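## Task

Put the newly cut stick that is on the desk into the tray on the desk, resting on the tray's floor and entirely within its walls. At the end the tray must lie flat with nearly all of it supported by the desk. Open the hand and pull the robot away afterwards. The robot must not topple or finish leaning, or the task fails. A result that holds only because the robot is supporting it does not count.

## Robot and tools

ROBOT. A wheeled base that drives straight or turns on the spot but cannot move sideways. It carries a lifting column with two six-joint arms (left, right), each ending in a two-finger gripper, plus a tilting head. Shoulder height S = 0.90 m + column_m. Folded, as at the start, the robot is 0.73 m long, 0.62 m wide, S + 0.43 m tall, and its front sits 0.40 m ahead of the column. Cameras: cam_head_left, cam_head_right, cam_left_wrist, cam_right_wrist, nav_camera. A loose object may occasionally get a brief shove from outside.

FRAMES. Base frame: origin on the floor under the column, between the drive wheels; x forward, y left, z up. left_hand and right_hand are reported in it: the point where the fingers join (tips are 8 mm further). The hand's z axis is the finger direction, its y axis the opening direction. Odometry frame = base frame at scene start; base_odometry counts wheel turns only, so slip shows as travel. Heading is positive to the left, range -3.142 to 3.142.

execute_actions. Arguments: "actions" (a list holding one action or none; empty just returns state and images) and optional "cameras" (list of names or "all"; omitted or null gives all, [] gives none; an unknown name rejects the call). One action may contain:
- "base": exactly one relative command from where the base now stands: {"translate_m": d}, metres, -3 to 3, positive forward; or {"rotate_rad": d}, radians, -3.2 to 3.2, positive counter-clockwise seen from above.
- "joints": absolute targets keyed by joint name (any subset): column_m 0 to 0.8; head_tilt_rad -0.61 to 1.308 (0 about level, positive looks down); for each side X in left/right: X_joint1_rad -2.879 to 2.879, X_joint2_rad 0 to 3.141, X_joint3_rad 0 to 3.019, X_joint4_rad -1.692 to 1.57, X_joint5_rad -1.57 to 1.57 (positive swings the hand to the robot's right), X_joint6_rad -2.094 to 2.094 (positive rolls clockwise viewed from behind), X_gripper_m 0 to 0.093 (fingertip gap in metres). "Done" tolerances: column 0.005, head 0.03, joints 1-6: 0.045, 0.14, 0.09, 0.055, 0.03, 0.035, gripper 0.003.
- "speeds": caps for this action only: translate_m 0.05 to 0.8 m/s, rotate_rad 0.1 to 1 rad/s (maxima are the defaults). It does not slow arms. A base move needing over 8.667 s is refused; no action runs past 15 s.
All motions in an action start together. Anything out of range or unknown rejects the whole call with no motion. Joints left out may still be driving toward an earlier target.

wait: {"seconds": 0 to 10}; commands nothing and returns the same state and images. zoom_image: {"camera", "region": [x0, y0, x1, y1]} in pixels of that camera's latest full image, origin top-left, at most 504 by 504. finished_scene: {"scene": n}; ends the scene irreversibly and reports success, so the goal must already be met and stable. Replying with no tool call ends everything. After a reported stop, later motion calls in the same reply are skipped. While you compose a reply the robot keeps holding its last command.

ARM GEOMETRY. With left_joint1_rad -1.57 (right: 1.57) and joints 5, 6 at 0, the arm moves in a forward vertical plane 0.23 m beside the column. Let a = j2 - 0.35, b = 1.05 + j2 - j3, c = b - j4 (c = 1.57 means fingers point down). Hand is 0.12 + 0.39 sin a + 0.38 cos b + 0.25 cos c m ahead and S + 0.39 cos a - 0.38 sin b - 0.25 sin c m high. Example: j2, j3, j4 = 0.93, 0.78, 0.14 gives 0.60 m ahead, 0.25 m under S. The real hand tends to sit up to 5 cm lower and nearer (about 12 cm with heavy or far loads); trust left_hand/right_hand (1-3 cm accuracy). Reach is about 1 m from the shoulder, down to 0.99 m under S. Below 0.4 m high the housing blocks a hand closer than 0.45 m ahead; avoid moving arms with column_m under 0.3. Loads with fingers down: up to 0.3 kg from 0.14 m above to 0.7 m below S out to 0.6 m; 1 kg out to 0.8 m; heavier needs the hand closer. Small targets (under about 0.03 rad, 0.08 for joints 2, 3) may not move at all; approach contacts in steps of about 0.05 rad from your last target.

GRIPPER. Fingers 7 cm long; outer span is opening +1 cm at tips, +5 cm at base; hand body 10 by 7 cm; wrist camera sticks out 11 cm on one side. To grasp, command a gap smaller than the object; "off_target" is then normal. An opening staying 0.002 m or more above target means something is held.

RESULTS. base_status/joint_status per motion: "done"; "off_target" (stopped short, may still push); "contact_stop" (column or base only; target dropped); "time_out"; "not_followed" with "joint command not followed" and a "cause:" line when a self-collision check withholds arm targets (back the joints off at least 0.05 rad, or move the other arm, or drive away from a blocking object). on_its_own lists uncommanded behaviour; "held at" is the target held. motor_effort (wheels only, % with peak in brackets) and joint torques are noisy and offset. turned_by_wheels versus turned_by_imu differing by over about 4% and 0.05 rad means a collision or slip. base_tilt in degrees; wheel_motors_off = 1 when wheels are cut. A blocked arm keeps pushing; to relieve it, resend its current positions as targets (a held load then sags slightly).

COLUMN. Lowering halts with "contact_stop" when an arm's load changes, e.g. a hand or carried item touches down; afterwards it refuses to descend until raised 0.2 m. It can overshoot 0.15-0.2 m, pressing the hand down.

AVOID. Base wheel stall gives "contact_stop": back off 0.05 m before turning. A desk top between 0.30 m high and 0.26 m under S can slide over the housing into the column. About 3 s of hard base pushing cuts the wheel motors for 2 s. Never let the arms collide or press on each other. Long hard holding heats motors (MOTOR HOT at 85 °C, fault at 100 °C drops that arm). Don't drop or slam things, knock the tray off flat, or tip the robot.

Each tool is called after "Call:" by a JSON object that holds its "op" and its "data", one argument or row to a line.

## Session

Call:
{"op": "execute_actions", "data": {
  "actions": []
}}

Scene clock: 0.00 s.
Joint torques (N m, as the arm reports them, + toward a larger angle): no reading
base_odometry: x=+0.000 y=+0.000 heading=+0.000 (m, m, rad; odometry frame)
turned_by_wheels: +0.000 (rad since the last result)
turned_by_imu: +0.000 (rad since the last result)
base_tilt: forward=+0.4 right=+0.1 (deg)
base_status: not commanded
joint_positions: column_m=+0.555 head_tilt_rad=+0.859 left_joint1_rad=-1.599 left_joint2_rad=+0.909 left_joint3_rad=+0.418 left_joint4_rad=-0.975 left_joint5_rad=-0.021 left_joint6_rad=-0.016 left_gripper_m=+0.094 right_joint1_rad=+1.574 right_joint2_rad=+0.892 right_joint3_rad=+0.413 right_joint4_rad=-0.979 right_joint5_rad=+0.043 right_joint6_rad=-0.105 right_gripper_m=+0.094
joint_status: not commanded
wheel_motors_off: 0
motor_effort: left_wheel=+5 right_wheel=+0 (%)
left_hand: x=+0.1428 y=+0.2225 z=+1.2563 quat_wxyz=(+0.454, -0.009, -0.891, -0.006) (m; base frame)
right_hand: x=+0.1432 y=-0.2322 z=+1.2582 quat_wxyz=(+0.451, +0.057, -0.891, -0.005) (m; base frame)
pictures: cam_head_left, cam_head_right, cam_left_wrist, cam_right_wrist, nav_camera
Images, in order (width x height): cam_head_left 504x504, cam_head_right 504x504, cam_left_wrist 616x616, cam_right_wrist 616x616, nav_camera 504x504.

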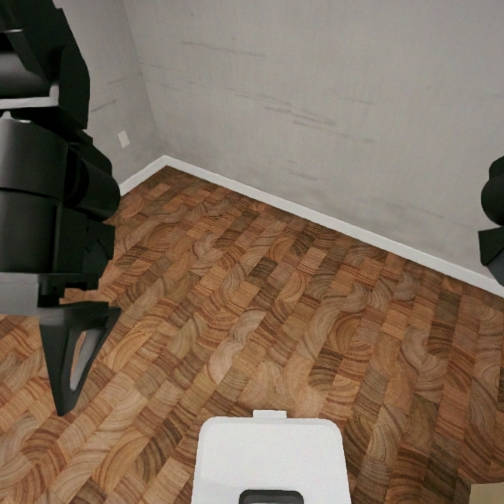

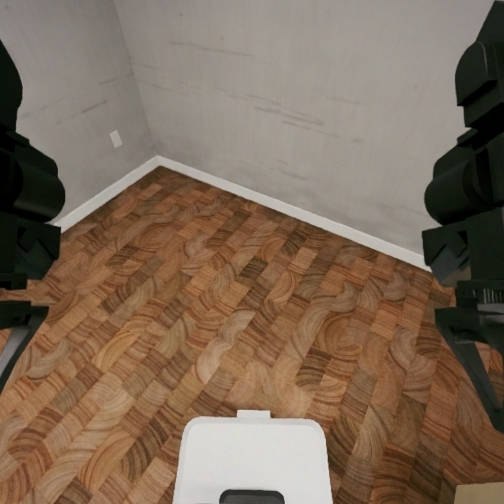

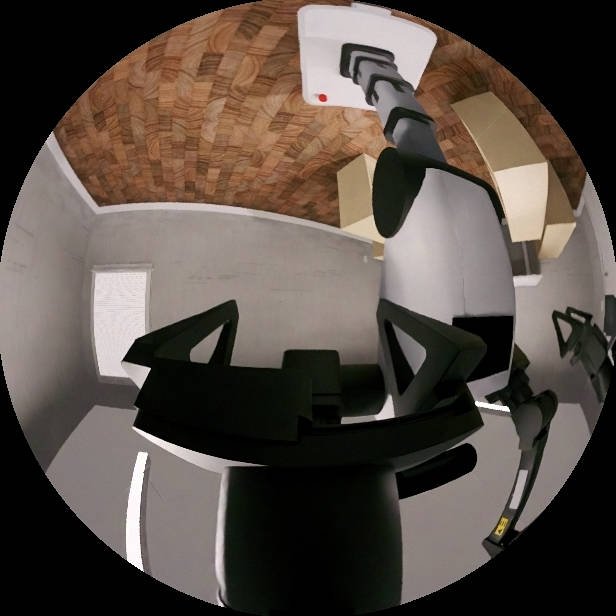

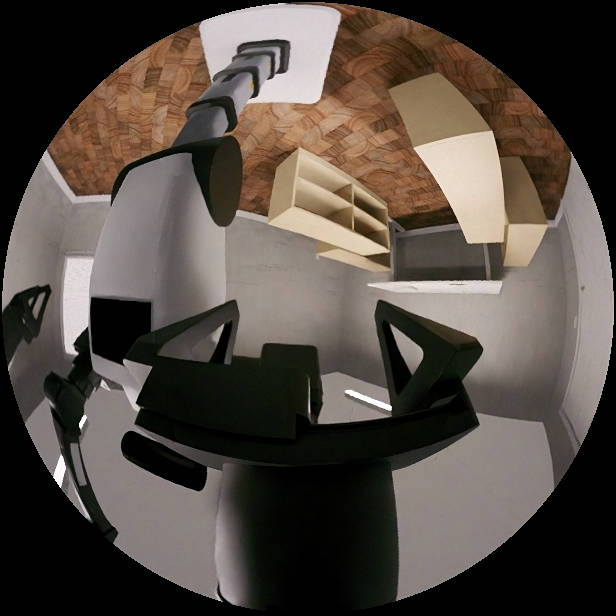

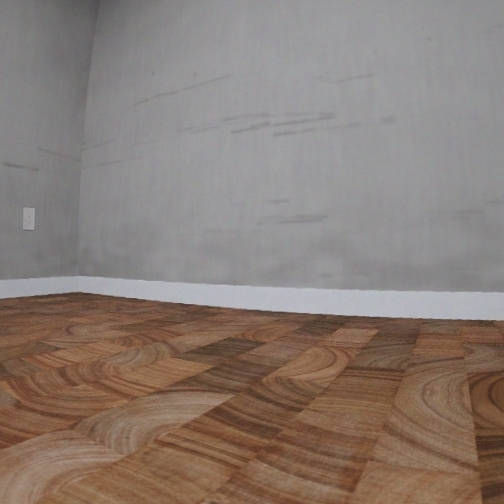

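Call:
{"op": "execute_actions", "data": {
  "actions": [
    {"base":{"rotate_rad":-0.5}}
  ],
  "cameras": ["cam_head_left","cam_head_right"]
}}

Scene clock: 8.80 s.
Joint torques (N m, as the arm reports them, + toward a larger angle): left_arm=[ 1.2  -9.18 -0.89 -1.12 -0.03 -0.02] | right_arm=[-1.07 -5.66 -1.28 -1.15 -0.13  0.13]
base_odometry: x=+0.000 y=+0.000 heading=-0.499 (m, m, rad; odometry frame)
turned_by_wheels: -0.499 (rad since the last result)
turned_by_imu: -0.488 (rad since the last result)
base_tilt: forward=+0.3 right=+0.0 (deg)
base_status: done
joint_positions: column_m=+0.555 head_tilt_rad=+0.859 left_joint1_rad=-1.599 left_joint2_rad=+0.909 left_joint3_rad=+0.418 left_joint4_rad=-0.975 left_joint5_rad=-0.021 left_joint6_rad=-0.016 left_gripper_m=+0.094 right_joint1_rad=+1.574 right_joint2_rad=+0.892 right_joint3_rad=+0.413 right_joint4_rad=-0.979 right_joint5_rad=+0.043 right_joint6_rad=-0.105 right_gripper_m=+0.094
joint_status: not commanded
wheel_motors_off: 0
motor_effort: left_wheel=+1(55) right_wheel=-2(49) (%)
left_hand: x=+0.1428 y=+0.2225 z=+1.2563 quat_wxyz=(+0.454, -0.009, -0.891, -0.006) (m; base frame)
right_hand: x=+0.1432 y=-0.2322 z=+1.2582 quat_wxyz=(+0.451, +0.057, -0.891, -0.005) (m; base frame)
pictures: cam_head_left, cam_head_right
Images, in order (width x height): cam_head_left 504x504, cam_head_right 504x504.

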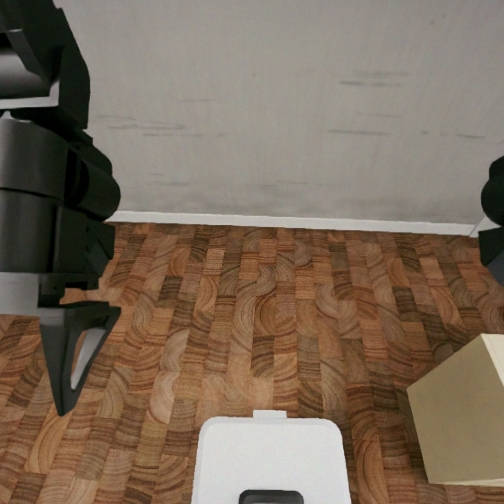

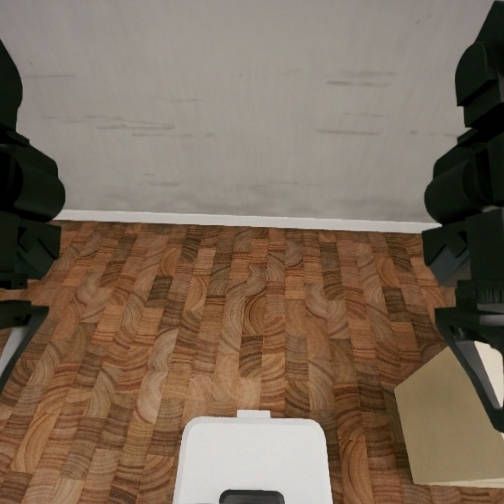

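Enough room.

Call:
{"op": "execute_actions", "data": {
  "actions": [
    {"base":{"rotate_rad":-1.62}}
  ],
  "cameras": ["cam_head_left","cam_head_right","nav_camera"]
}}

Scene clock: 17.20 s.
Joint torques (N m, as the arm reports them, + toward a larger angle): left_arm=[ 1.18 -8.95 -0.9  -1.2  -0.03  0.01] | right_arm=[-1.42 -6.12 -1.2  -1.05 -0.11  0.1 ]
base_odometry: x=+0.000 y=+0.000 heading=-2.119 (m, m, rad; odometry frame)
turned_by_wheels: -1.619 (rad since the last result)
turned_by_imu: -1.599 (rad since the last result)
base_tilt: forward=+0.4 right=+0.0 (deg)
base_status: done
joint_positions: column_m=+0.555 head_tilt_rad=+0.859 left_joint1_rad=-1.599 left_joint2_rad=+0.909 left_joint3_rad=+0.418 left_joint4_rad=-0.975 left_joint5_rad=-0.021 left_joint6_rad=-0.016 left_gripper_m=+0.094 right_joint1_rad=+1.574 right_joint2_rad=+0.892 right_joint3_rad=+0.413 right_joint4_rad=-0.979 right_joint5_rad=+0.043 right_joint6_rad=-0.105 right_gripper_m=+0.094
joint_status: not commanded
wheel_motors_off: 0
motor_effort: left_wheel=+4(26) right_wheel=-4(26) (%)
left_hand: x=+0.1428 y=+0.2225 z=+1.2563 quat_wxyz=(+0.454, -0.009, -0.891, -0.006) (m; base frame)
right_hand: x=+0.1432 y=-0.2322 z=+1.2582 quat_wxyz=(+0.451, +0.057, -0.891, -0.005) (m; base frame)
pictures: cam_head_left, cam_head_right, nav_camera
Images, in order (width x height): cam_head_left 504x504, cam_head_right 504x504, nav_camera 504x504.

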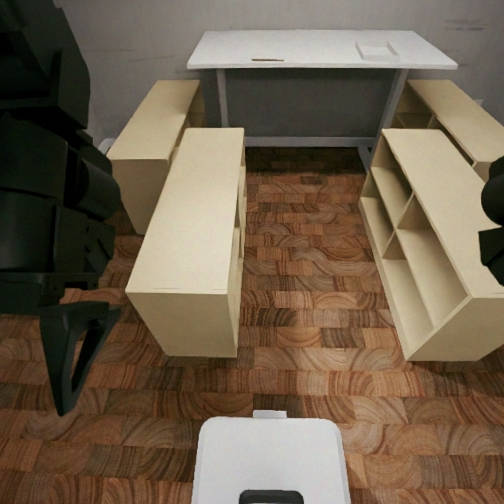

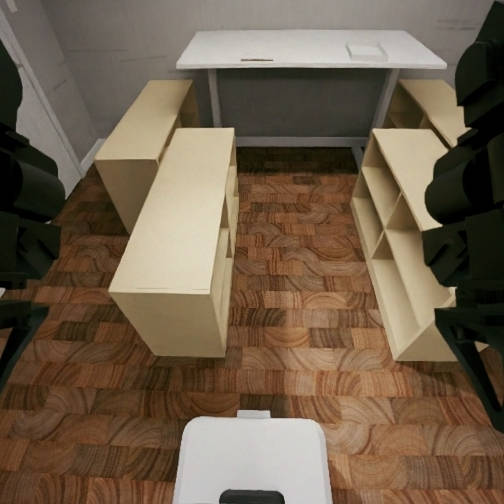

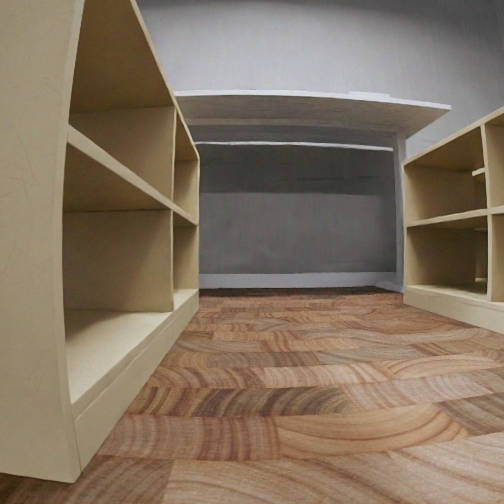

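Call:
{"op": "execute_actions", "data": {
  "actions": [
    {"base":{"rotate_rad":-0.62}}
  ],
  "cameras": []
}}

Call:
{"op": "execute_actions", "data": {
  "actions": [
    {"base":{"translate_m":0.5}}
  ],
  "cameras": ["cam_head_left"]
}}

Call:
{"op": "execute_actions", "data": {
  "actions": [
    {"base":{"rotate_rad":0.62}}
  ],
  "cameras": ["cam_head_left","cam_head_right","nav_camera"]
}}

Scene clock: 31.30 s.
Joint torques (N m, as the arm reports them, + toward a larger angle): left_arm=[ 1.16 -9.12 -0.84 -1.15 -0.03  0.01] | right_arm=[-1.09 -4.67 -0.94 -1.11 -0.07  0.12]
base_odometry: x=+0.000 y=+0.000 heading=-2.738 (m, m, rad; odometry frame)
turned_by_wheels: -0.619 (rad since the last result)
turned_by_imu: -0.613 (rad since the last result)
base_tilt: forward=+0.3 right=+0.1 (deg)
base_status: done
joint_positions: column_m=+0.555 head_tilt_rad=+0.859 left_joint1_rad=-1.599 left_joint2_rad=+0.909 left_joint3_rad=+0.418 left_joint4_rad=-0.975 left_joint5_rad=-0.021 left_joint6_rad=-0.016 left_gripper_m=+0.094 right_joint1_rad=+1.574 right_joint2_rad=+0.892 right_joint3_rad=+0.413 right_joint4_rad=-0.979 right_joint5_rad=+0.043 right_joint6_rad=-0.105 right_gripper_m=+0.094
joint_status: not commanded
wheel_motors_off: 0
motor_effort: left_wheel=+4(29) right_wheel=-4(26) (%)
left_hand: x=+0.1428 y=+0.2225 z=+1.2563 quat_wxyz=(+0.454, -0.009, -0.891, -0.006) (m; base frame)
right_hand: x=+0.1432 y=-0.2322 z=+1.2582 quat_wxyz=(+0.451, +0.057, -0.891, -0.005) (m; base frame)
pictures: none
No camera images: the call's "cameras" was empty. Leave "cameras" out to get every camera's image.

Scene clock: 33.83 s.
Joint torques (N m, as the arm reports them, + toward a larger angle): left_arm=[ 1.29 -9.36 -0.99 -1.11 -0.03 -0.02] | right_arm=[-1.47 -5.78 -1.44 -1.03 -0.09  0.14]
base_odometry: x=-0.460 y=-0.196 heading=-2.738 (m, m, rad; odometry frame)
turned_by_wheels: +0.000 (rad since the last result)
turned_by_imu: -0.001 (rad since the last result)
base_tilt: forward=+0.3 right=-0.1 (deg)
base_status: done
joint_positions: column_m=+0.555 head_tilt_rad=+0.859 left_joint1_rad=-1.599 left_joint2_rad=+0.909 left_joint3_rad=+0.420 left_joint4_rad=-0.975 left_joint5_rad=-0.021 left_joint6_rad=-0.016 left_gripper_m=+0.094 right_joint1_rad=+1.574 right_joint2_rad=+0.892 right_joint3_rad=+0.415 right_joint4_rad=-0.979 right_joint5_rad=+0.043 right_joint6_rad=-0.105 right_gripper_m=+0.094
joint_status: not commanded
wheel_motors_off: 0
motor_effort: left_wheel=-1(60) right_wheel=+1(53) (%)
left_hand: x=+0.1439 y=+0.2225 z=+1.2559 quat_wxyz=(+0.453, -0.009, -0.892, -0.006) (m; base frame)
right_hand: x=+0.1440 y=-0.2322 z=+1.2579 quat_wxyz=(+0.450, +0.057, -0.891, -0.005) (m; base frame)
pictures: cam_head_left
Images, in order (width x height): cam_head_left 504x504.

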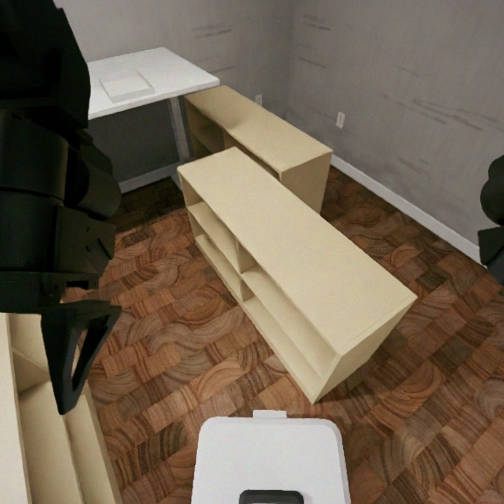

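Scene clock: 35.87 s.
Joint torques (N m, as the arm reports them, + toward a larger angle): left_arm=[ 1.15 -9.44 -1.01 -1.14 -0.04 -0.02] | right_arm=[-0.99 -6.02 -1.44 -1.31 -0.06  0.08]
base_odometry: x=-0.460 y=-0.196 heading=-2.119 (m, m, rad; odometry frame)
turned_by_wheels: +0.619 (rad since the last result)
turned_by_imu: +0.605 (rad since the last result)
base_tilt: forward=+0.5 right=+0.0 (deg)
base_status: done
joint_positions: column_m=+0.555 head_tilt_rad=+0.859 left_joint1_rad=-1.599 left_joint2_rad=+0.909 left_joint3_rad=+0.420 left_joint4_rad=-0.975 left_joint5_rad=-0.021 left_joint6_rad=-0.016 left_gripper_m=+0.094 right_joint1_rad=+1.574 right_joint2_rad=+0.892 right_joint3_rad=+0.415 right_joint4_rad=-0.979 right_joint5_rad=+0.043 right_joint6_rad=-0.105 right_gripper_m=+0.094
joint_status: not commanded
wheel_motors_off: 0
motor_effort: left_wheel=-4(59) right_wheel=+4(38) (%)
left_hand: x=+0.1439 y=+0.2225 z=+1.2559 quat_wxyz=(+0.453, -0.009, -0.892, -0.006) (m; base frame)
right_hand: x=+0.1440 y=-0.2322 z=+1.2579 quat_wxyz=(+0.450, +0.057, -0.891, -0.005) (m; base frame)
pictures: cam_head_left, cam_head_right, nav_camera
Images, in order (width x height): cam_head_left 504x504, cam_head_right 504x504, nav_camera 504x504.

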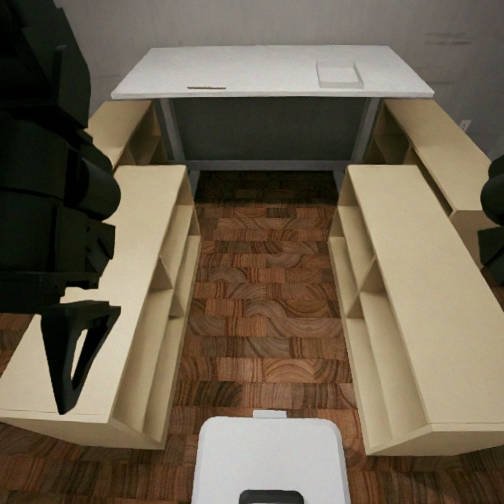

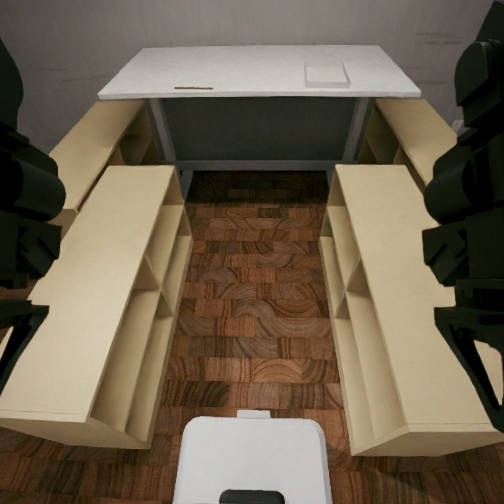

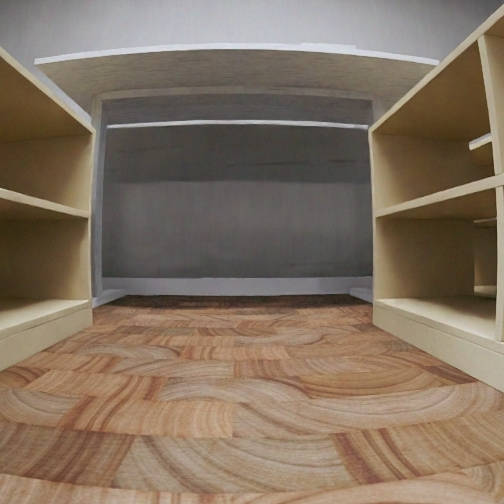

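Call:
{"op": "execute_actions", "data": {
  "actions": [
    {"base":{"translate_m":0.95},"joints":{"column_m":0.72}}
  ],
  "cameras": ["cam_head_left","cam_head_right"]
}}

Scene clock: 44.87 s.
Joint torques (N m, as the arm reports them, + toward a larger angle): left_arm=[ 1.25 -9.17 -0.95 -1.13 -0.03  0.  ] | right_arm=[-0.54 -4.5  -1.35 -1.17 -0.03  0.05]
base_odometry: x=-0.955 y=-1.007 heading=-2.119 (m, m, rad; odometry frame)
turned_by_wheels: +0.000 (rad since the last result)
turned_by_imu: -0.001 (rad since the last result)
base_tilt: forward=+0.4 right=+0.0 (deg)
base_status: done
joint_positions: column_m=+0.720 head_tilt_rad=+0.859 left_joint1_rad=-1.599 left_joint2_rad=+0.909 left_joint3_rad=+0.420 left_joint4_rad=-0.975 left_joint5_rad=-0.021 left_joint6_rad=-0.016 left_gripper_m=+0.094 right_joint1_rad=+1.574 right_joint2_rad=+0.892 right_joint3_rad=+0.415 right_joint4_rad=-0.979 right_joint5_rad=+0.043 right_joint6_rad=-0.105 right_gripper_m=+0.094
joint_status: all done
wheel_motors_off: 0
motor_effort: left_wheel=+1(61) right_wheel=-1(52) (%)
left_hand: x=+0.1441 y=+0.2225 z=+1.4211 quat_wxyz=(+0.453, -0.009, -0.892, -0.006) (m; base frame)
right_hand: x=+0.1444 y=-0.2322 z=+1.4230 quat_wxyz=(+0.450, +0.058, -0.891, -0.005) (m; base frame)
pictures: cam_head_left, cam_head_right
Images, in order (width x height): cam_head_left 504x504, cam_head_right 504x504.

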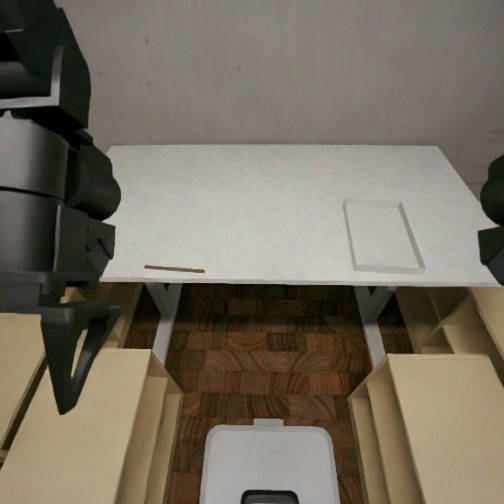

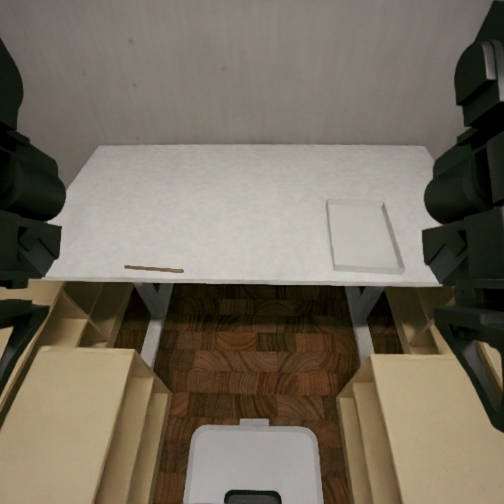

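Call:
{"op": "execute_actions", "data": {
  "actions": [
    {"base":{"translate_m":0.25},"joints":{"head_tilt_rad":1.1,"left_joint1_rad":-1.57,"left_joint2_rad":1.01,"left_joint3_rad":0.9,"left_joint4_rad":-0.4,"left_joint5_rad":0,"left_joint6_rad":-1.45,"left_gripper_m":0.06}}
  ],
  "cameras": ["cam_head_left","cam_head_right","cam_left_wrist"]
}}

Scene clock: 73.17 s.
Joint torques (N m, as the arm reports them, + toward a larger angle): left_arm=[  2.22 -17.35   3.65   0.63   0.02  -0.17] | right_arm=[-1.38 -5.17 -1.46 -1.14 -0.1   0.11]
base_odometry: x=-1.085 y=-1.221 heading=-2.118 (m, m, rad; odometry frame)
turned_by_wheels: +0.000 (rad since the last result)
turned_by_imu: -0.002 (rad since the last result)
base_tilt: forward=+0.3 right=+0.1 (deg)
base_status: done
joint_positions: column_m=+0.720 head_tilt_rad=+1.099 left_joint1_rad=-1.581 left_joint2_rad=+1.008 left_joint3_rad=+0.903 left_joint4_rad=-0.403 left_joint5_rad=-0.004 left_joint6_rad=-1.438 left_gripper_m=+0.060 right_joint1_rad=+1.574 right_joint2_rad=+0.892 right_joint3_rad=+0.415 right_joint4_rad=-0.979 right_joint5_rad=+0.043 right_joint6_rad=-0.105 right_gripper_m=+0.094
joint_status: all done
wheel_motors_off: 0
motor_effort: left_wheel=+0(31) right_wheel=+0(27) (%)
left_hand: x=+0.5193 y=+0.2206 z=+1.3307 quat_wxyz=(-0.004, +0.657, -0.754, +0.007) (m; base frame)
right_hand: x=+0.1440 y=-0.2322 z=+1.4231 quat_wxyz=(+0.450, +0.057, -0.891, -0.005) (m; base frame)
pictures: cam_head_left, cam_head_right, cam_left_wrist
Images, in order (width x height): cam_head_left 504x504, cam_head_right 504x504, cam_left_wrist 616x616.

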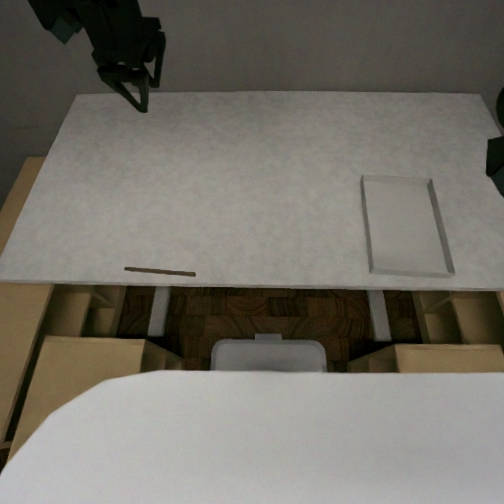

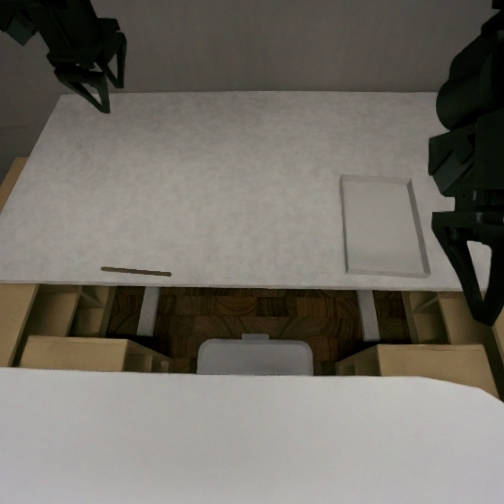

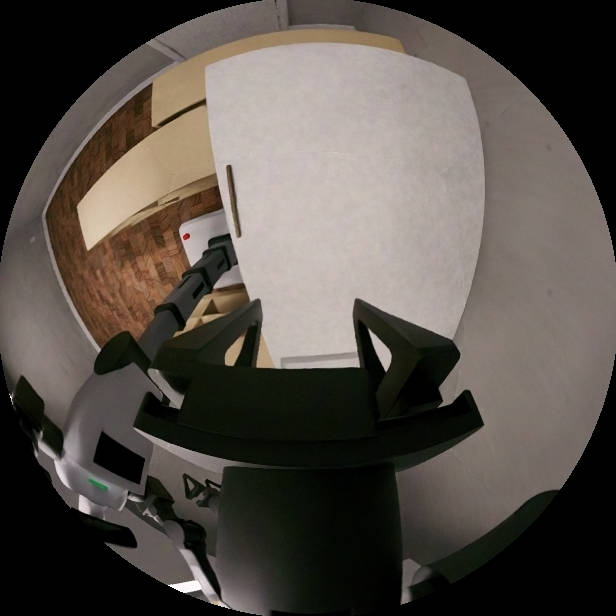

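Call:
{"op": "execute_actions", "data": {
  "actions": [
    {"base":{"rotate_rad":0.2},"joints":{"column_m":0.6,"left_joint2_rad":1.43,"left_joint3_rad":0.78,"left_joint4_rad":0.13,"left_joint6_rad":-1.29}}
  ],
  "cameras": ["cam_head_left","cam_head_right","cam_left_wrist"]
}}

Scene clock: 87.53 s.
Joint torques (N m, as the arm reports them, + toward a larger angle): left_arm=[  1.98 -17.    -0.58   0.97   0.01   0.13] | right_arm=[-0.83 -4.7  -1.34 -1.29 -0.1   0.11]
base_odometry: x=-1.085 y=-1.221 heading=-1.920 (m, m, rad; odometry frame)
turned_by_wheels: +0.198 (rad since the last result)
turned_by_imu: +0.189 (rad since the last result)
base_tilt: forward=+0.3 right=+0.1 (deg)
base_status: done
joint_positions: column_m=+0.600 head_tilt_rad=+1.099 left_joint1_rad=-1.578 left_joint2_rad=+1.442 left_joint3_rad=+0.776 left_joint4_rad=+0.118 left_joint5_rad=-0.004 left_joint6_rad=-1.300 left_gripper_m=+0.060 right_joint1_rad=+1.574 right_joint2_rad=+0.892 right_joint3_rad=+0.415 right_joint4_rad=-0.979 right_joint5_rad=+0.043 right_joint6_rad=-0.105 right_gripper_m=+0.094
joint_status: all done
wheel_motors_off: 0
motor_effort: left_wheel=-3(58) right_wheel=+1(47) (%)
left_hand: x=+0.4060 y=+0.2214 z=+1.0543 quat_wxyz=(+0.010, +0.604, -0.797, -0.006) (m; base frame)
right_hand: x=+0.1440 y=-0.2322 z=+1.3033 quat_wxyz=(+0.450, +0.057, -0.891, -0.005) (m; base frame)
pictures: cam_head_left, cam_head_right, cam_left_wrist
Images, in order (width x height): cam_head_left 504x504, cam_head_right 504x504, cam_left_wrist 616x616.

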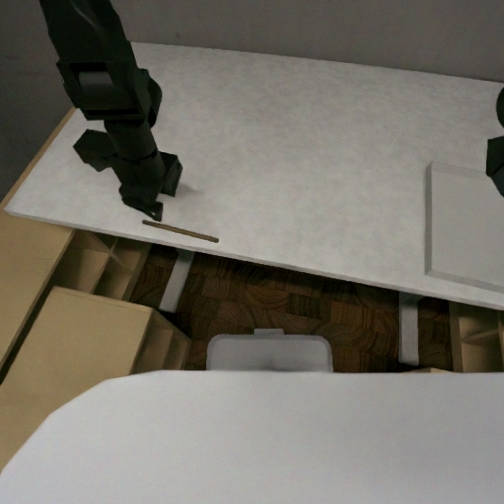

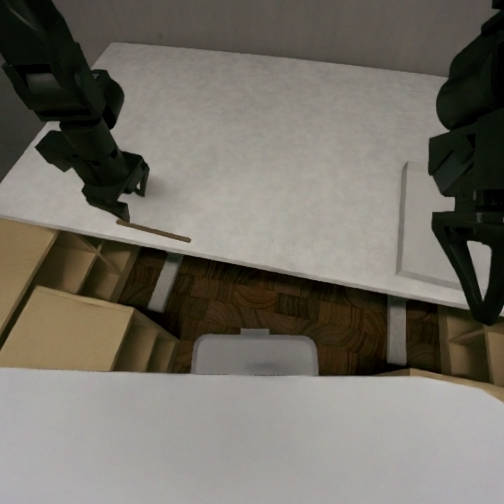

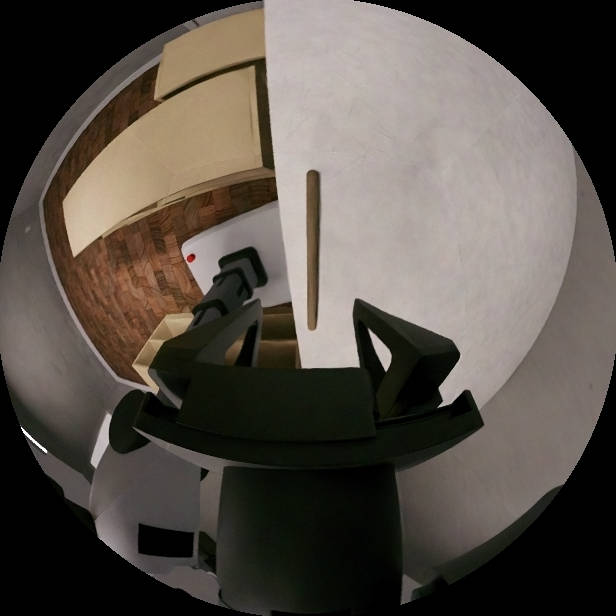

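Well aligned. Lower.

Call:
{"op": "execute_actions", "data": {
  "actions": [
    {"joints":{"column_m":0.54,"left_gripper_m":0.045}}
  ],
  "cameras": ["cam_head_left","cam_head_right","cam_left_wrist"]
}}

Call:
{"op": "zoom_image", "data": {
  "camera": "cam_head_right",
  "region": [60,140,220,260]
}}

Scene clock: 94.30 s.
Joint torques (N m, as the arm reports them, + toward a larger angle): left_arm=[  1.82 -17.03  -0.58   0.9    0.01   0.13] | right_arm=[-1.95 -4.85 -1.14 -1.1  -0.07  0.18]
base_odometry: x=-1.085 y=-1.221 heading=-1.920 (m, m, rad; odometry frame)
turned_by_wheels: +0.000 (rad since the last result)
turned_by_imu: -0.002 (rad since the last result)
base_tilt: forward=+0.3 right=+0.0 (deg)
base_status: not commanded
joint_positions: column_m=+0.540 head_tilt_rad=+1.099 left_joint1_rad=-1.578 left_joint2_rad=+1.441 left_joint3_rad=+0.776 left_joint4_rad=+0.118 left_joint5_rad=-0.004 left_joint6_rad=-1.300 left_gripper_m=+0.045 right_joint1_rad=+1.574 right_joint2_rad=+0.892 right_joint3_rad=+0.415 right_joint4_rad=-0.979 right_joint5_rad=+0.043 right_joint6_rad=-0.105 right_gripper_m=+0.094
joint_status: all done
wheel_motors_off: 0
motor_effort: left_wheel=-3(4) right_wheel=+3(2) (%)
left_hand: x=+0.4065 y=+0.2214 z=+0.9946 quat_wxyz=(+0.010, +0.604, -0.797, -0.006) (m; base frame)
right_hand: x=+0.1440 y=-0.2322 z=+1.2433 quat_wxyz=(+0.450, +0.057, -0.891, -0.005) (m; base frame)
pictures: cam_head_left, cam_head_right, cam_left_wrist
Images, in order (width x height): cam_head_left 504x504, cam_head_right 504x504, cam_left_wrist 616x616.

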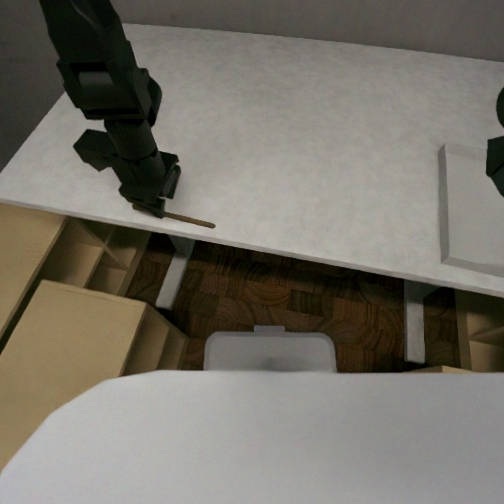

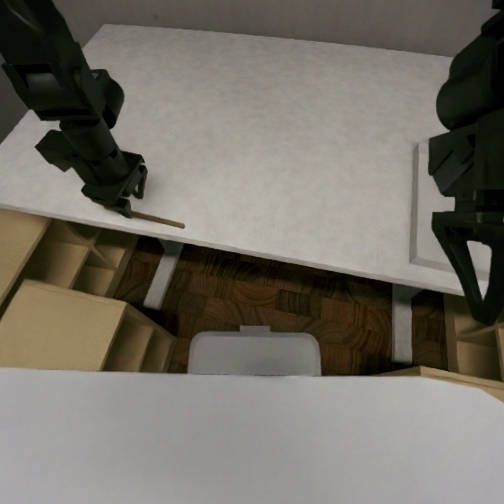

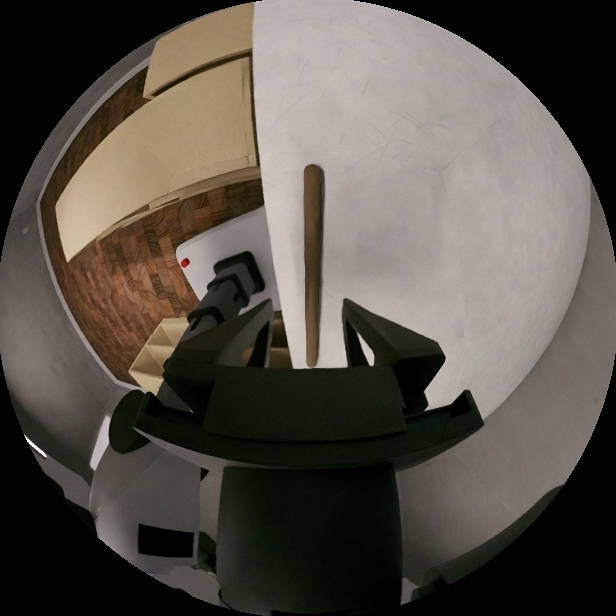

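Region (60, 140, 220, 260) of cam_head_right's 504x504 image, scaled by 3.150, with more detail than that image has; it fills the top 378 rows of this view, and the rest is white.

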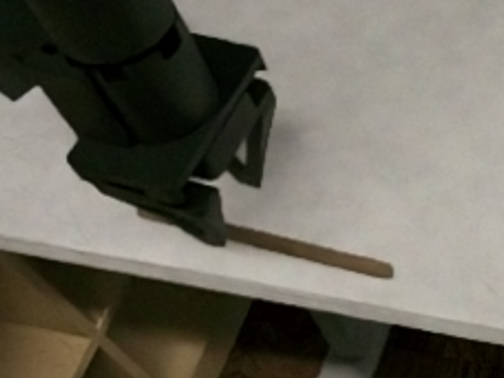

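Call:
{"op": "execute_actions", "data": {
  "actions": [
    {"joints":{"column_m":0.508}}
  ],
  "cameras": ["cam_head_right","cam_left_wrist"]
}}

Call:
{"op": "zoom_image", "data": {
  "camera": "cam_head_right",
  "region": [60,140,220,260]
}}

Scene clock: 100.80 s.
Joint torques (N m, as the arm reports them, + toward a larger angle): left_arm=[  1.9  -16.89  -0.63   0.94  -0.02   0.14] | right_arm=[-1.02 -5.52 -1.69 -1.14 -0.05  0.11]
base_odometry: x=-1.085 y=-1.221 heading=-1.920 (m, m, rad; odometry frame)
turned_by_wheels: +0.000 (rad since the last result)
turned_by_imu: -0.002 (rad since the last result)
base_tilt: forward=+0.5 right=+0.0 (deg)
base_status: not commanded
joint_positions: column_m=+0.508 head_tilt_rad=+1.099 left_joint1_rad=-1.578 left_joint2_rad=+1.440 left_joint3_rad=+0.776 left_joint4_rad=+0.118 left_joint5_rad=-0.004 left_joint6_rad=-1.300 left_gripper_m=+0.045 right_joint1_rad=+1.574 right_joint2_rad=+0.892 right_joint3_rad=+0.415 right_joint4_rad=-0.979 right_joint5_rad=+0.043 right_joint6_rad=-0.105 right_gripper_m=+0.094
joint_status: all done
wheel_motors_off: 0
motor_effort: left_wheel=-4(4) right_wheel=+3(3) (%)
left_hand: x=+0.4067 y=+0.2214 z=+0.9627 quat_wxyz=(+0.010, +0.604, -0.797, -0.006) (m; base frame)
right_hand: x=+0.1440 y=-0.2322 z=+1.2113 quat_wxyz=(+0.450, +0.057, -0.891, -0.005) (m; base frame)
pictures: cam_head_right, cam_left_wrist
Images, in order (width x height): cam_head_right 504x504, cam_left_wrist 616x616.

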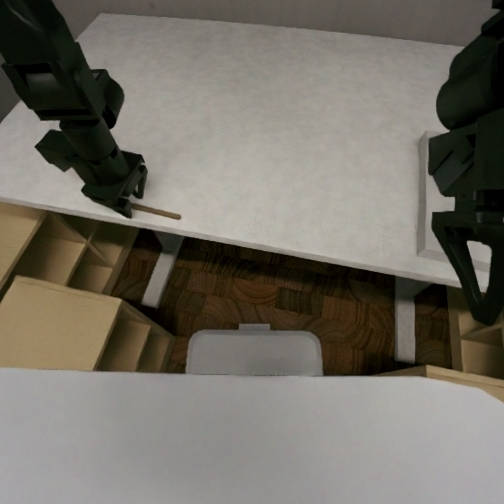

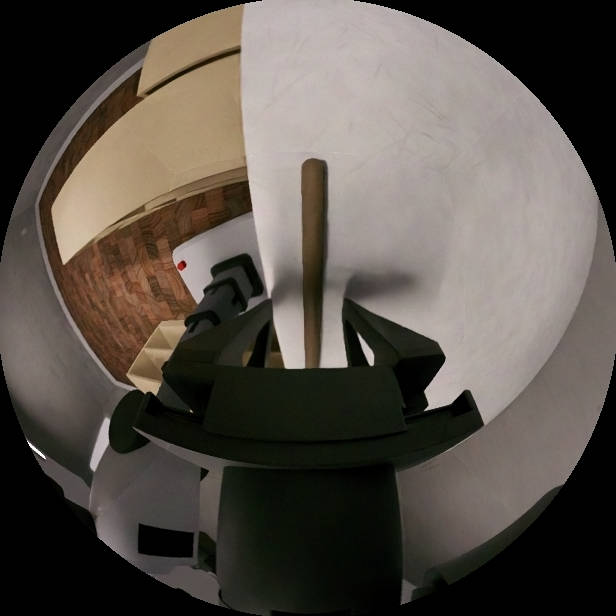

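Region (60, 140, 220, 260) of cam_head_right's 504x504 image, scaled by 3.150, with more detail than that image has; it fills the top 378 rows of this view, and the rest is white.

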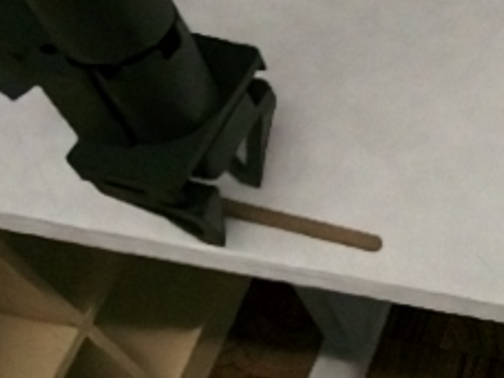

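Call:
{"op": "execute_actions", "data": {
  "actions": [
    {"joints":{"column_m":0.497}}
  ],
  "cameras": ["cam_left_wrist"]
}}

Call:
{"op": "execute_actions", "data": {
  "actions": [
    {"joints":{"left_gripper_m":0.004}}
  ],
  "cameras": ["cam_left_wrist"]
}}

Scene clock: 105.43 s.
Joint torques (N m, as the arm reports them, + toward a larger angle): left_arm=[  1.95 -14.81   0.37   0.95  -0.02   0.11] | right_arm=[-1.13 -5.44 -1.42 -1.24 -0.06  0.13]
base_odometry: x=-1.085 y=-1.221 heading=-1.920 (m, m, rad; odometry frame)
turned_by_wheels: +0.000 (rad since the last result)
turned_by_imu: -0.002 (rad since the last result)
base_tilt: forward=+0.4 right=+0.2 (deg)
base_status: not commanded
joint_positions: column_m=+0.497 head_tilt_rad=+1.099 left_joint1_rad=-1.578 left_joint2_rad=+1.422 left_joint3_rad=+0.765 left_joint4_rad=+0.118 left_joint5_rad=-0.003 left_joint6_rad=-1.300 left_gripper_m=+0.045 right_joint1_rad=+1.574 right_joint2_rad=+0.892 right_joint3_rad=+0.415 right_joint4_rad=-0.979 right_joint5_rad=+0.043 right_joint6_rad=-0.105 right_gripper_m=+0.094
joint_status: all done
wheel_motors_off: 0
motor_effort: left_wheel=-4(5) right_wheel=+3(3) (%)
left_hand: x=+0.4079 y=+0.2214 z=+0.9577 quat_wxyz=(+0.007, +0.604, -0.797, -0.003) (m; base frame)
right_hand: x=+0.1440 y=-0.2322 z=+1.2003 quat_wxyz=(+0.450, +0.057, -0.891, -0.005) (m; base frame)
pictures: cam_left_wrist
Images, in order (width x height): cam_left_wrist 616x616.

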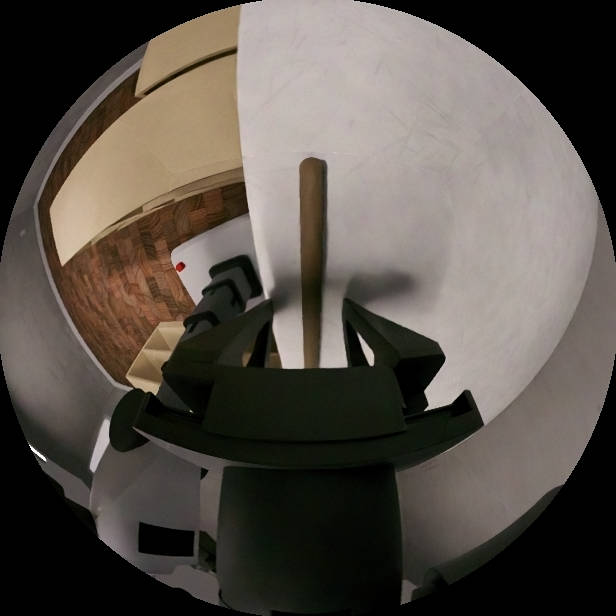

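Scene clock: 106.00 s.
Joint torques (N m, as the arm reports them, + toward a larger angle): left_arm=[  1.98 -14.99  -0.04   0.87  -0.12   0.12] | right_arm=[-1.8  -5.65 -1.45 -1.26 -0.05  0.11]
base_odometry: x=-1.085 y=-1.221 heading=-1.920 (m, m, rad; odometry frame)
turned_by_wheels: +0.000 (rad since the last result)
turned_by_imu: +0.000 (rad since the last result)
base_tilt: forward=+0.3 right=+0.1 (deg)
base_status: not commanded
joint_positions: column_m=+0.497 head_tilt_rad=+1.099 left_joint1_rad=-1.578 left_joint2_rad=+1.421 left_joint3_rad=+0.771 left_joint4_rad=+0.120 left_joint5_rad=+0.001 left_joint6_rad=-1.300 left_gripper_m=+0.009 right_joint1_rad=+1.574 right_joint2_rad=+0.892 right_joint3_rad=+0.415 right_joint4_rad=-0.979 right_joint5_rad=+0.043 right_joint6_rad=-0.105 right_gripper_m=+0.094
joint_status: left_gripper_m off_target (ended at +0.009, target +0.004)
wheel_motors_off: 0
motor_effort: left_wheel=-4(4) right_wheel=+3(4) (%)
left_hand: x=+0.4124 y=+0.2207 z=+0.9576 quat_wxyz=(+0.005, +0.604, -0.797, +0.001) (m; base frame)
right_hand: x=+0.1440 y=-0.2322 z=+1.2003 quat_wxyz=(+0.450, +0.057, -0.891, -0.005) (m; base frame)
pictures: cam_left_wrist
Images, in order (width x height): cam_left_wrist 616x616.

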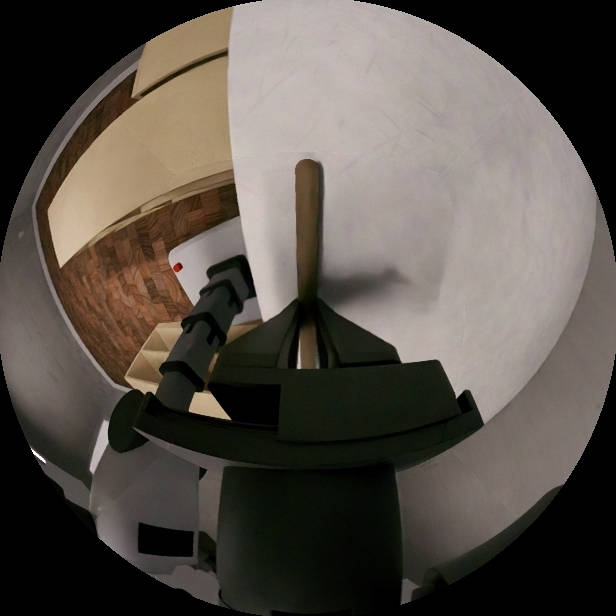

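Call:
{"op": "execute_actions", "data": {
  "actions": [
    {"joints":{"column_m":0.62}}
  ],
  "cameras": []
}}

Call:
{"op": "execute_actions", "data": {
  "actions": [
    {"base":{"rotate_rad":-0.85},"joints":{"head_tilt_rad":0.95,"left_joint2_rad":1.49,"left_joint3_rad":1.31,"left_joint4_rad":-0.34,"left_joint6_rad":-1.0}}
  ]
}}

Scene clock: 118.67 s.
Joint torques (N m, as the arm reports them, + toward a larger angle): left_arm=[  1.75 -14.93  -0.29   0.92  -0.15   0.11] | right_arm=[-1.05 -5.51 -1.4  -1.18  0.02  0.17]
base_odometry: x=-1.085 y=-1.221 heading=-1.920 (m, m, rad; odometry frame)
turned_by_wheels: +0.000 (rad since the last result)
turned_by_imu: -0.002 (rad since the last result)
base_tilt: forward=+0.4 right=+0.2 (deg)
base_status: not commanded
joint_positions: column_m=+0.620 head_tilt_rad=+1.099 left_joint1_rad=-1.578 left_joint2_rad=+1.422 left_joint3_rad=+0.775 left_joint4_rad=+0.120 left_joint5_rad=+0.001 left_joint6_rad=-1.300 left_gripper_m=+0.009 right_joint1_rad=+1.574 right_joint2_rad=+0.892 right_joint3_rad=+0.415 right_joint4_rad=-0.979 right_joint5_rad=+0.043 right_joint6_rad=-0.105 right_gripper_m=+0.094
joint_status: all done
wheel_motors_off: 0
motor_effort: left_wheel=-4(5) right_wheel=+3(4) (%)
left_hand: x=+0.4148 y=+0.2207 z=+1.0799 quat_wxyz=(+0.003, +0.604, -0.797, +0.002) (m; base frame)
right_hand: x=+0.1440 y=-0.2322 z=+1.3232 quat_wxyz=(+0.450, +0.057, -0.891, -0.005) (m; base frame)
pictures: none
No camera images: the call's "cameras" was empty. Leave "cameras" out to get every camera's image.

Scene clock: 121.07 s.
Joint torques (N m, as the arm reports them, + toward a larger angle): left_arm=[  1.52 -22.1    3.11   0.02  -0.13   0.15] | right_arm=[-1.01 -5.31 -1.58 -1.05 -0.01  0.09]
base_odometry: x=-1.085 y=-1.221 heading=-2.769 (m, m, rad; odometry frame)
turned_by_wheels: -0.849 (rad since the last result)
turned_by_imu: -0.829 (rad since the last result)
base_tilt: forward=+0.3 right=+0.0 (deg)
base_status: done
joint_positions: column_m=+0.620 head_tilt_rad=+0.964 left_joint1_rad=-1.568 left_joint2_rad=+1.486 left_joint3_rad=+1.313 left_joint4_rad=-0.326 left_joint5_rad=+0.001 left_joint6_rad=-1.012 left_gripper_m=+0.009 right_joint1_rad=+1.574 right_joint2_rad=+0.892 right_joint3_rad=+0.415 right_joint4_rad=-0.979 right_joint5_rad=+0.043 right_joint6_rad=-0.105 right_gripper_m=+0.094
joint_status: all done
wheel_motors_off: 0
motor_effort: left_wheel=+4(64) right_wheel=-4(53) (%)
left_hand: x=+0.6108 y=+0.2260 z=+1.0784 quat_wxyz=(-0.011, +0.485, -0.874, +0.005) (m; base frame)
right_hand: x=+0.1440 y=-0.2322 z=+1.3232 quat_wxyz=(+0.450, +0.057, -0.891, -0.005) (m; base frame)
pictures: cam_head_left, cam_head_right, cam_left_wrist, cam_right_wrist, nav_camera
Images, in order (width x height): cam_head_left 504x504, cam_head_right 504x504, cam_left_wrist 616x616, cam_right_wrist 616x616, nav_camera 504x504.

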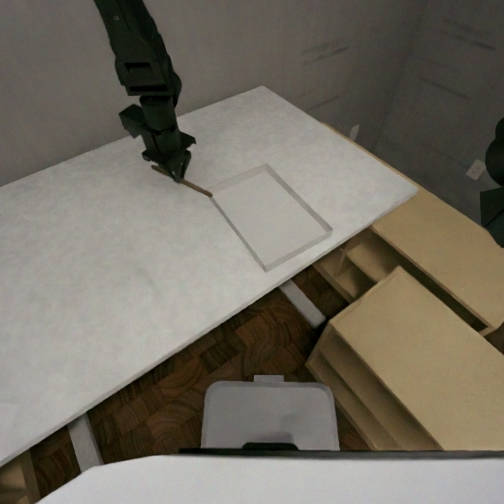

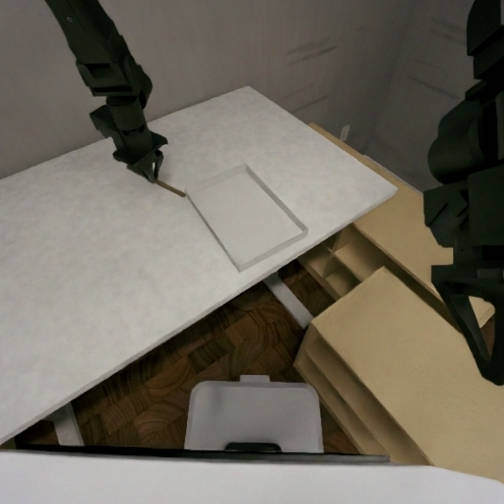

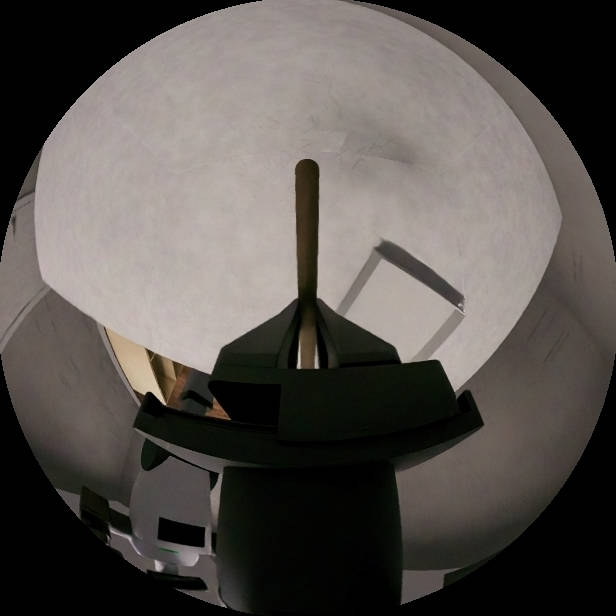

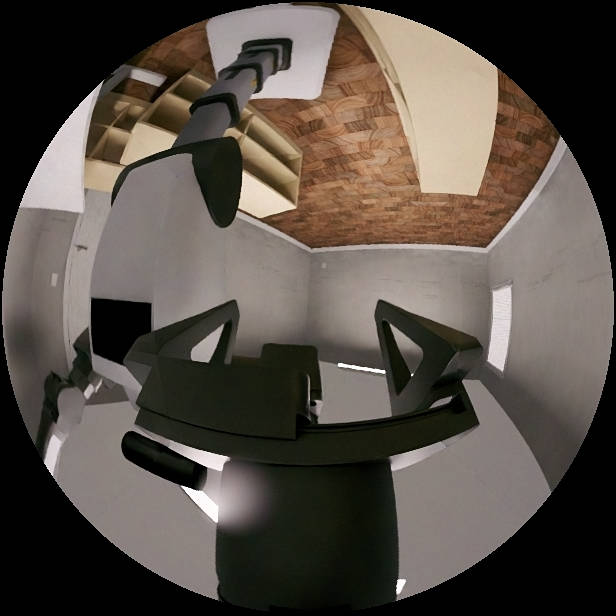

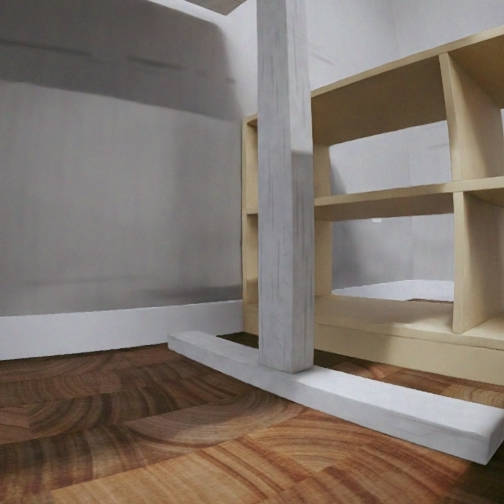

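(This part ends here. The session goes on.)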